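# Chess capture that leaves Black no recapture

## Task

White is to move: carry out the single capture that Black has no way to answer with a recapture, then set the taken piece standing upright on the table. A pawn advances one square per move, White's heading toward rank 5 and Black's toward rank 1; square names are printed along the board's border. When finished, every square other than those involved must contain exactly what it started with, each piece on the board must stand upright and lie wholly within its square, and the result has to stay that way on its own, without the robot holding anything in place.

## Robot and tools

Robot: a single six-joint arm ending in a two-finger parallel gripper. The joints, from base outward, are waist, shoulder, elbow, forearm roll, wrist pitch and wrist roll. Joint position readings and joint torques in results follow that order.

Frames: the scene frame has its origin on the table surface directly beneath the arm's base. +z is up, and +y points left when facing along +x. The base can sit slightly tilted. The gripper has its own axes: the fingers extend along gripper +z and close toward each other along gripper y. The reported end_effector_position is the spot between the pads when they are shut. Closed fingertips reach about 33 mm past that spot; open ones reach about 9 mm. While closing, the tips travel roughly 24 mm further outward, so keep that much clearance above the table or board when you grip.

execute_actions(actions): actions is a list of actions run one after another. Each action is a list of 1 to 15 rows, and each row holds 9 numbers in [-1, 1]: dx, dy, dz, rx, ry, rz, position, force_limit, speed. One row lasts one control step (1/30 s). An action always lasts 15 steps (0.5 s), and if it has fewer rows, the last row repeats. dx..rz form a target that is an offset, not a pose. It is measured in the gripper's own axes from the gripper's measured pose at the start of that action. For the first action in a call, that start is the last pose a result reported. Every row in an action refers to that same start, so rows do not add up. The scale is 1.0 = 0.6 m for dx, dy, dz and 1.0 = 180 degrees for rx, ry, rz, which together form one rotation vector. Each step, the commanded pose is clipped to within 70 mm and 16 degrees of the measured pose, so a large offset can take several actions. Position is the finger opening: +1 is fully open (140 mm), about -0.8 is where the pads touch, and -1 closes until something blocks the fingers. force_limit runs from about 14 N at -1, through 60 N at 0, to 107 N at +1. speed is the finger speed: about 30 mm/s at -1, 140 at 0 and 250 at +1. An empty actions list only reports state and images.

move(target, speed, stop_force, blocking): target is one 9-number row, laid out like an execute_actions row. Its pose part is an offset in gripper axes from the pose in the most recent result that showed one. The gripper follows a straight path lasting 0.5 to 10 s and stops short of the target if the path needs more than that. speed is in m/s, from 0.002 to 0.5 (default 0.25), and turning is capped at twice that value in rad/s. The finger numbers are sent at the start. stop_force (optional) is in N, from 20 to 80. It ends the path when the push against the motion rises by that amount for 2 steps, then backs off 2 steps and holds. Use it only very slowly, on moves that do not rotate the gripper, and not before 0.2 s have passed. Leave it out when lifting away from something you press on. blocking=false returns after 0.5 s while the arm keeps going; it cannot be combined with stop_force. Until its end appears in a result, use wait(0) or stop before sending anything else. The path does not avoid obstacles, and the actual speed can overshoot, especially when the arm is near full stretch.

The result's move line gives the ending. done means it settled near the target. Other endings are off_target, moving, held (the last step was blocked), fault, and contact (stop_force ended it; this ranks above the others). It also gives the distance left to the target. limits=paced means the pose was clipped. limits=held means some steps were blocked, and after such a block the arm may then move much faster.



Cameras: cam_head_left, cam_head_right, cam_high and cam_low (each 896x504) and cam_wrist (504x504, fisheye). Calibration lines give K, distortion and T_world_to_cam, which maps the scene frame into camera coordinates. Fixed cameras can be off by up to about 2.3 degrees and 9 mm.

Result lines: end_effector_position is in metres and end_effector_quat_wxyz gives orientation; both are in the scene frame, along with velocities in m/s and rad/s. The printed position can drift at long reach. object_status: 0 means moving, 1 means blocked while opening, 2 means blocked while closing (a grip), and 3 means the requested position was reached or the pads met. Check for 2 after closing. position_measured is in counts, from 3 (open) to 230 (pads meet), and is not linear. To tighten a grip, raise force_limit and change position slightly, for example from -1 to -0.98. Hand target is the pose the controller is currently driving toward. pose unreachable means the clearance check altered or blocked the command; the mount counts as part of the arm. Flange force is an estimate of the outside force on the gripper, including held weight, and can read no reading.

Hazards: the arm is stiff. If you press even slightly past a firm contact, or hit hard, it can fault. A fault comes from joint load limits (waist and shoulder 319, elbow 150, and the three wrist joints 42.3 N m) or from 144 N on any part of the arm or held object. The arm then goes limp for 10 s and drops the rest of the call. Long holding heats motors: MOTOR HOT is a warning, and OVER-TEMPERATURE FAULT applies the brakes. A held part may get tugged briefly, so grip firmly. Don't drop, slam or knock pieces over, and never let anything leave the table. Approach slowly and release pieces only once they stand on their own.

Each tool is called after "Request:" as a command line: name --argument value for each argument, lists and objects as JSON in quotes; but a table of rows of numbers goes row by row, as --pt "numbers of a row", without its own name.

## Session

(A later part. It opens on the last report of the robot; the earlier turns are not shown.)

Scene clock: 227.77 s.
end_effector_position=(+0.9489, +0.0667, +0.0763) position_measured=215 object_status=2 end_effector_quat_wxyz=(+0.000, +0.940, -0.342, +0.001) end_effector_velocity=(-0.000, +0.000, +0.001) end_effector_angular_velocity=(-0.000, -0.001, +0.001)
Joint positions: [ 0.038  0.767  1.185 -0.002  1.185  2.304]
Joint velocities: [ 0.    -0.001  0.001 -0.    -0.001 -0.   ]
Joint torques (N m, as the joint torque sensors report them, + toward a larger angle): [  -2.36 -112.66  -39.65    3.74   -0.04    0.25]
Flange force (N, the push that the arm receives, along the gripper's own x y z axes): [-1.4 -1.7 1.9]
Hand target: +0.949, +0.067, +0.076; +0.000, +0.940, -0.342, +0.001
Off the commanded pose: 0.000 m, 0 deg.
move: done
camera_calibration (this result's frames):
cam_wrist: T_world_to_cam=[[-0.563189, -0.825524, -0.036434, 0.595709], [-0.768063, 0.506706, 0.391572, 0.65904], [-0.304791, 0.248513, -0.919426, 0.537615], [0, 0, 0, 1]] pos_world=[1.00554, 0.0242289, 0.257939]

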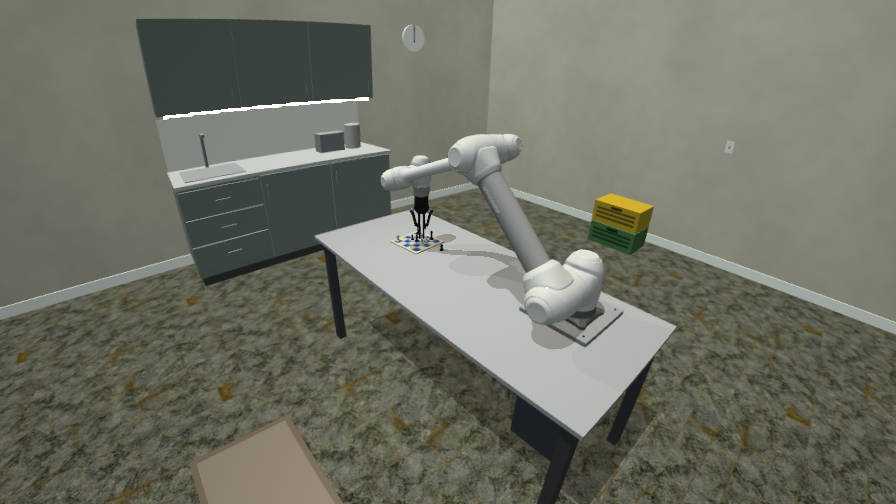

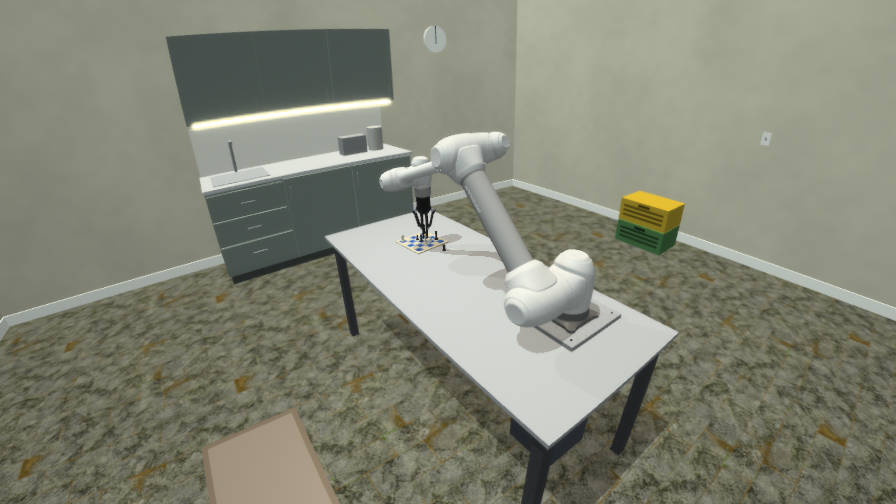

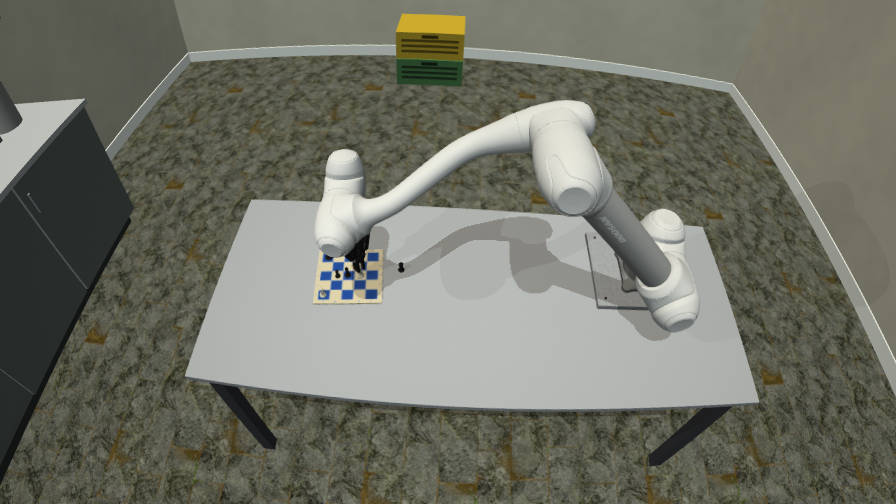

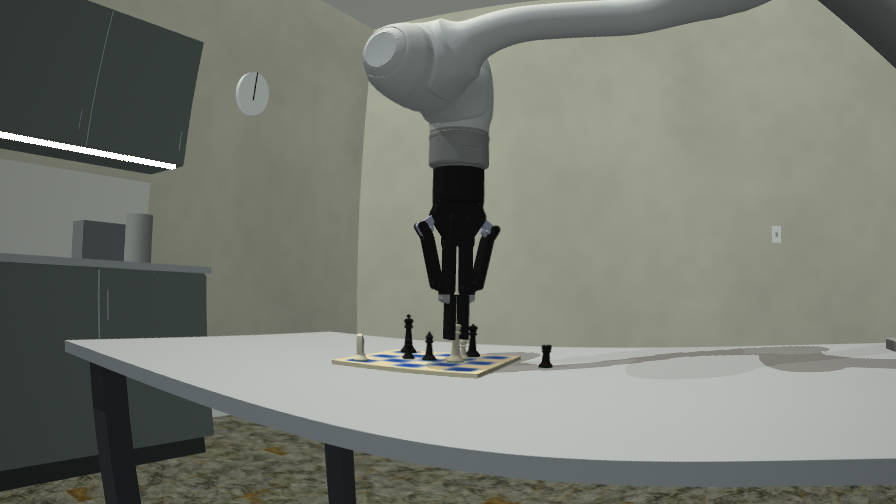

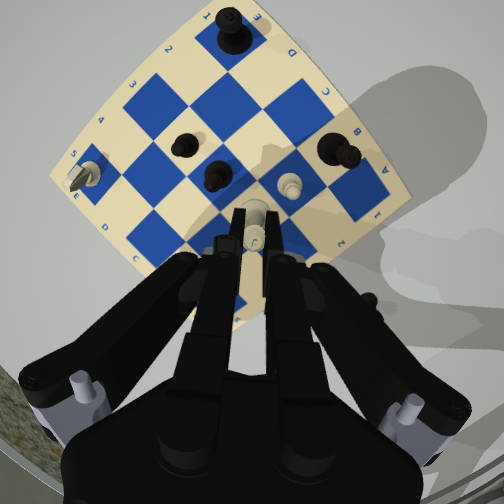

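Request:
execute_actions --actions '[[[0,0,0.0003,0,0,0,-1,0.3,-0.3],[0,0,0.0005,0,0,0,-1,0.3,-0.3],[0,0,0.0005,0,0,0,-1,0.3,-0.3],[0,0,0.0005,0,0,0,-1,0.3,-0.3],[0,0,0.0005,0,0,0,-0.45,0.3,-0.3]]]'

Request:
move --target '[0, 0, -0.09, 0, 0, 0, -0.45, 0.3, -0.3]' --speed 0.15

Request:
zoom_image --camera "cam_wrist" --region '[70, 0, 400, 330]'

Request:
zoom_image --camera "cam_low" --region '[330, 270, 570, 390]'

Scene clock: 239.70 s.
end_effector_position=(+0.9489, +0.0667, +0.0758) position_measured=186 object_status=0 end_effector_quat_wxyz=(+0.000, +0.940, -0.342, +0.001) end_effector_velocity=(+0.001, -0.001, +0.000) end_effector_angular_velocity=(-0.000, -0.001, -0.001)
Joint positions: [ 0.038  0.767  1.185 -0.002  1.185  2.304]
Joint velocities: [-0.001  0.    -0.001 -0.     0.     0.001]
Joint torques (N m, as the joint torque sensors report them, + toward a larger angle): [  -1.93 -112.9   -40.16    3.85    0.19    0.34]
Flange force (N, the push that the arm receives, along the gripper's own x y z axes): [-1.3 -0.2 3.0]
Hand target: +0.949, +0.067, +0.076; +0.000, +0.940, -0.342, +0.001
Off the commanded pose: 0.000 m, 0 deg.
camera_calibration (this result's frames):
cam_wrist: T_world_to_cam=[[-0.563178, -0.825538, -0.0363086, 0.595661], [-0.768006, 0.506703, 0.391687, 0.659094], [-0.304955, 0.248475, -0.919382, 0.537343], [0, 0, 0, 1]] pos_world=[1.00552, 0.0242591, 0.257492]

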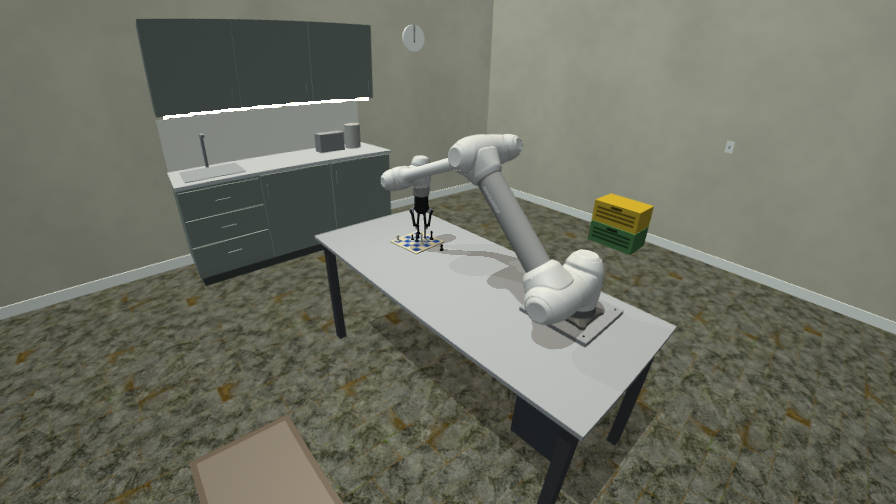

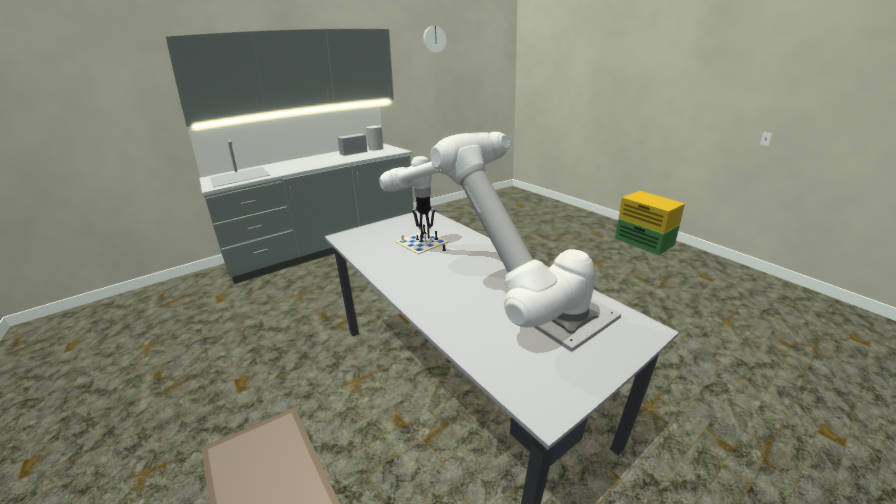

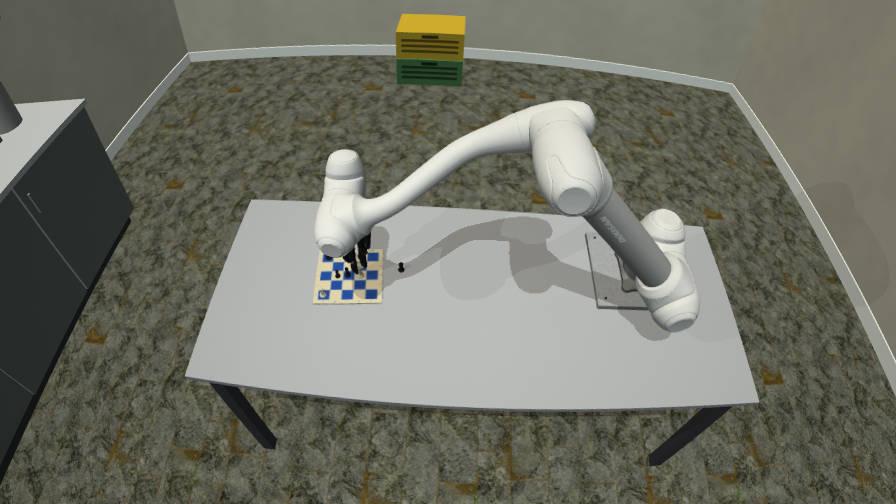

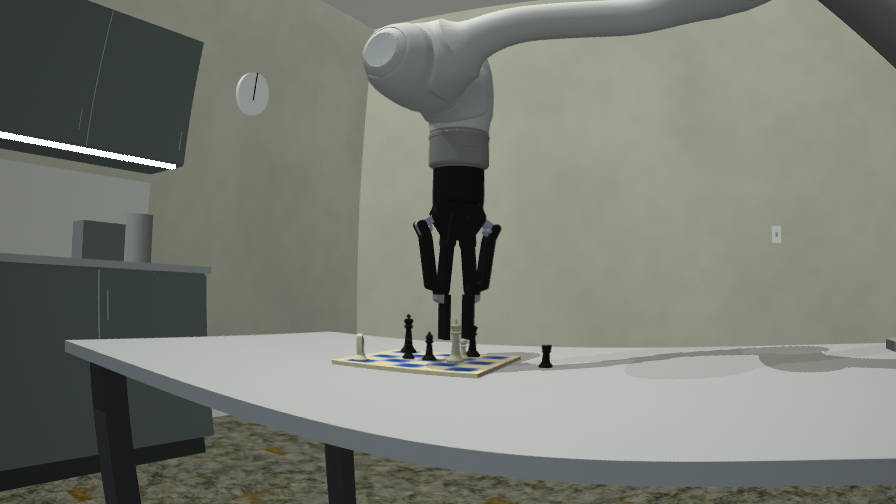

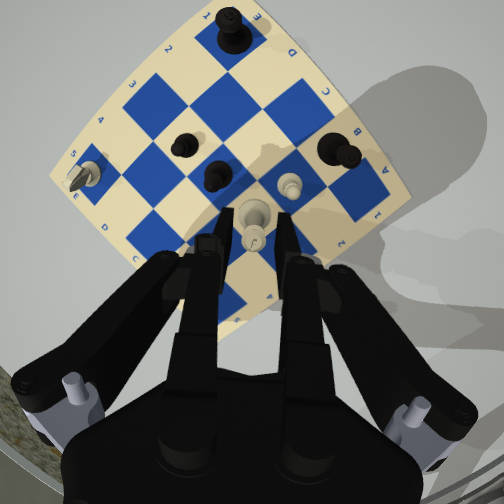

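Scene clock: 240.50 s.
end_effector_position=(+0.9487, +0.0668, +0.1297) position_measured=186 object_status=3 end_effector_quat_wxyz=(+0.000, +0.940, -0.342, +0.001) end_effector_velocity=(+0.001, +0.000, +0.003) end_effector_angular_velocity=(+0.000, -0.004, +0.000)
Joint positions: [ 0.038  0.735  1.141 -0.002  1.262  2.304]
Joint velocities: [ 0.    -0.002 -0.003 -0.     0.001  0.   ]
Joint torques (N m, as the joint torque sensors report them, + toward a larger angle): [  -3.36 -109.54  -41.23    4.1     0.32    0.54]
Flange force (N, the push that the arm receives, along the gripper's own x y z axes): [-5.7 0.6 1.9]
Hand target: +0.949, +0.067, +0.130; +0.000, +0.940, -0.342, +0.001
Off the commanded pose: 0.000 m, 0 deg.
move: done
camera_calibration (this result's frames):
cam_wrist: T_world_to_cam=[[-0.563122, -0.825579, -0.036221, 0.597554], [-0.768017, 0.506674, 0.391705, 0.637862], [-0.305031, 0.248396, -0.919378, 0.586933], [0, 0, 0, 1]] pos_world=[1.00542, 0.0243488, 0.311404]

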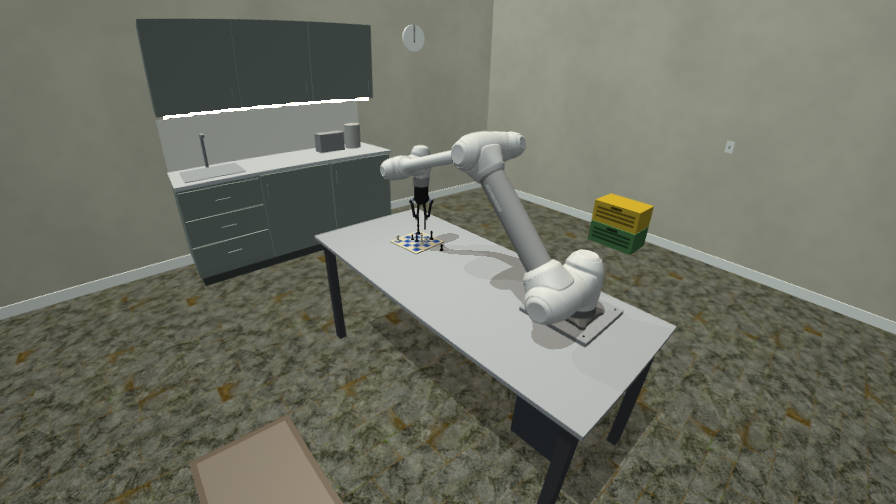

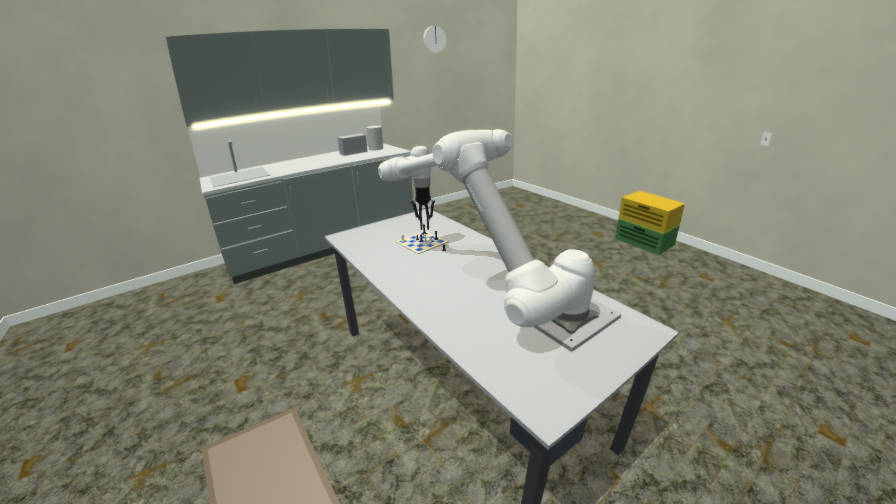

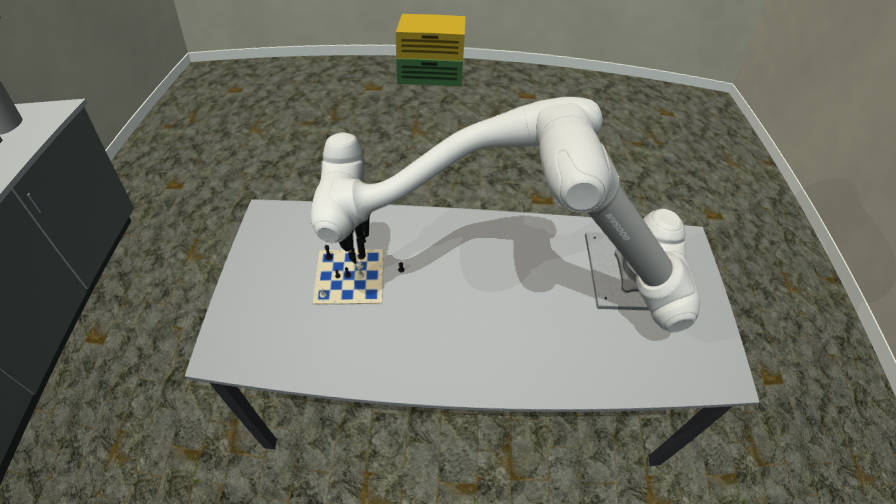

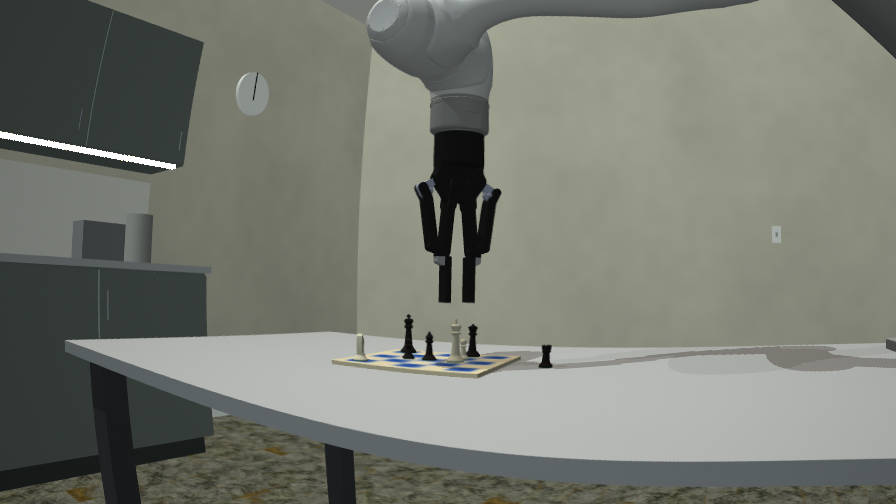

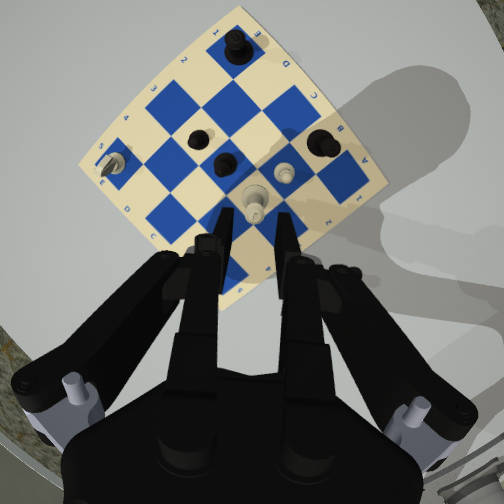

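Region (70, 0, 400, 330) of cam_wrist's 504x504 image, scaled by 1.527, with more detail than that image has.

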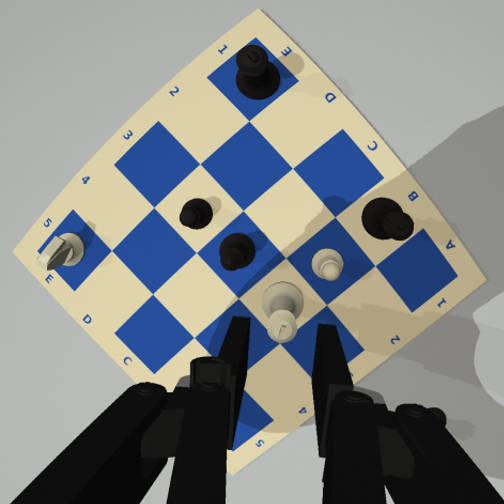

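Region (330, 270, 570, 390) of cam_low's 896x504 image, scaled by 2.100, with more detail than that image has.

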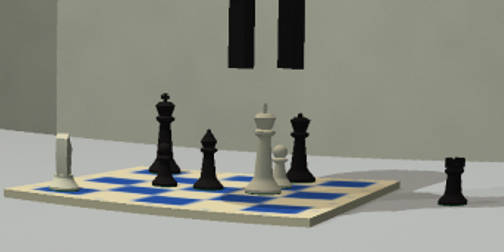

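The king is centred on B3, and the captured rook is standing upright on the table.

Request:
finished_scene --scene 1

The scene is finished: the task was done.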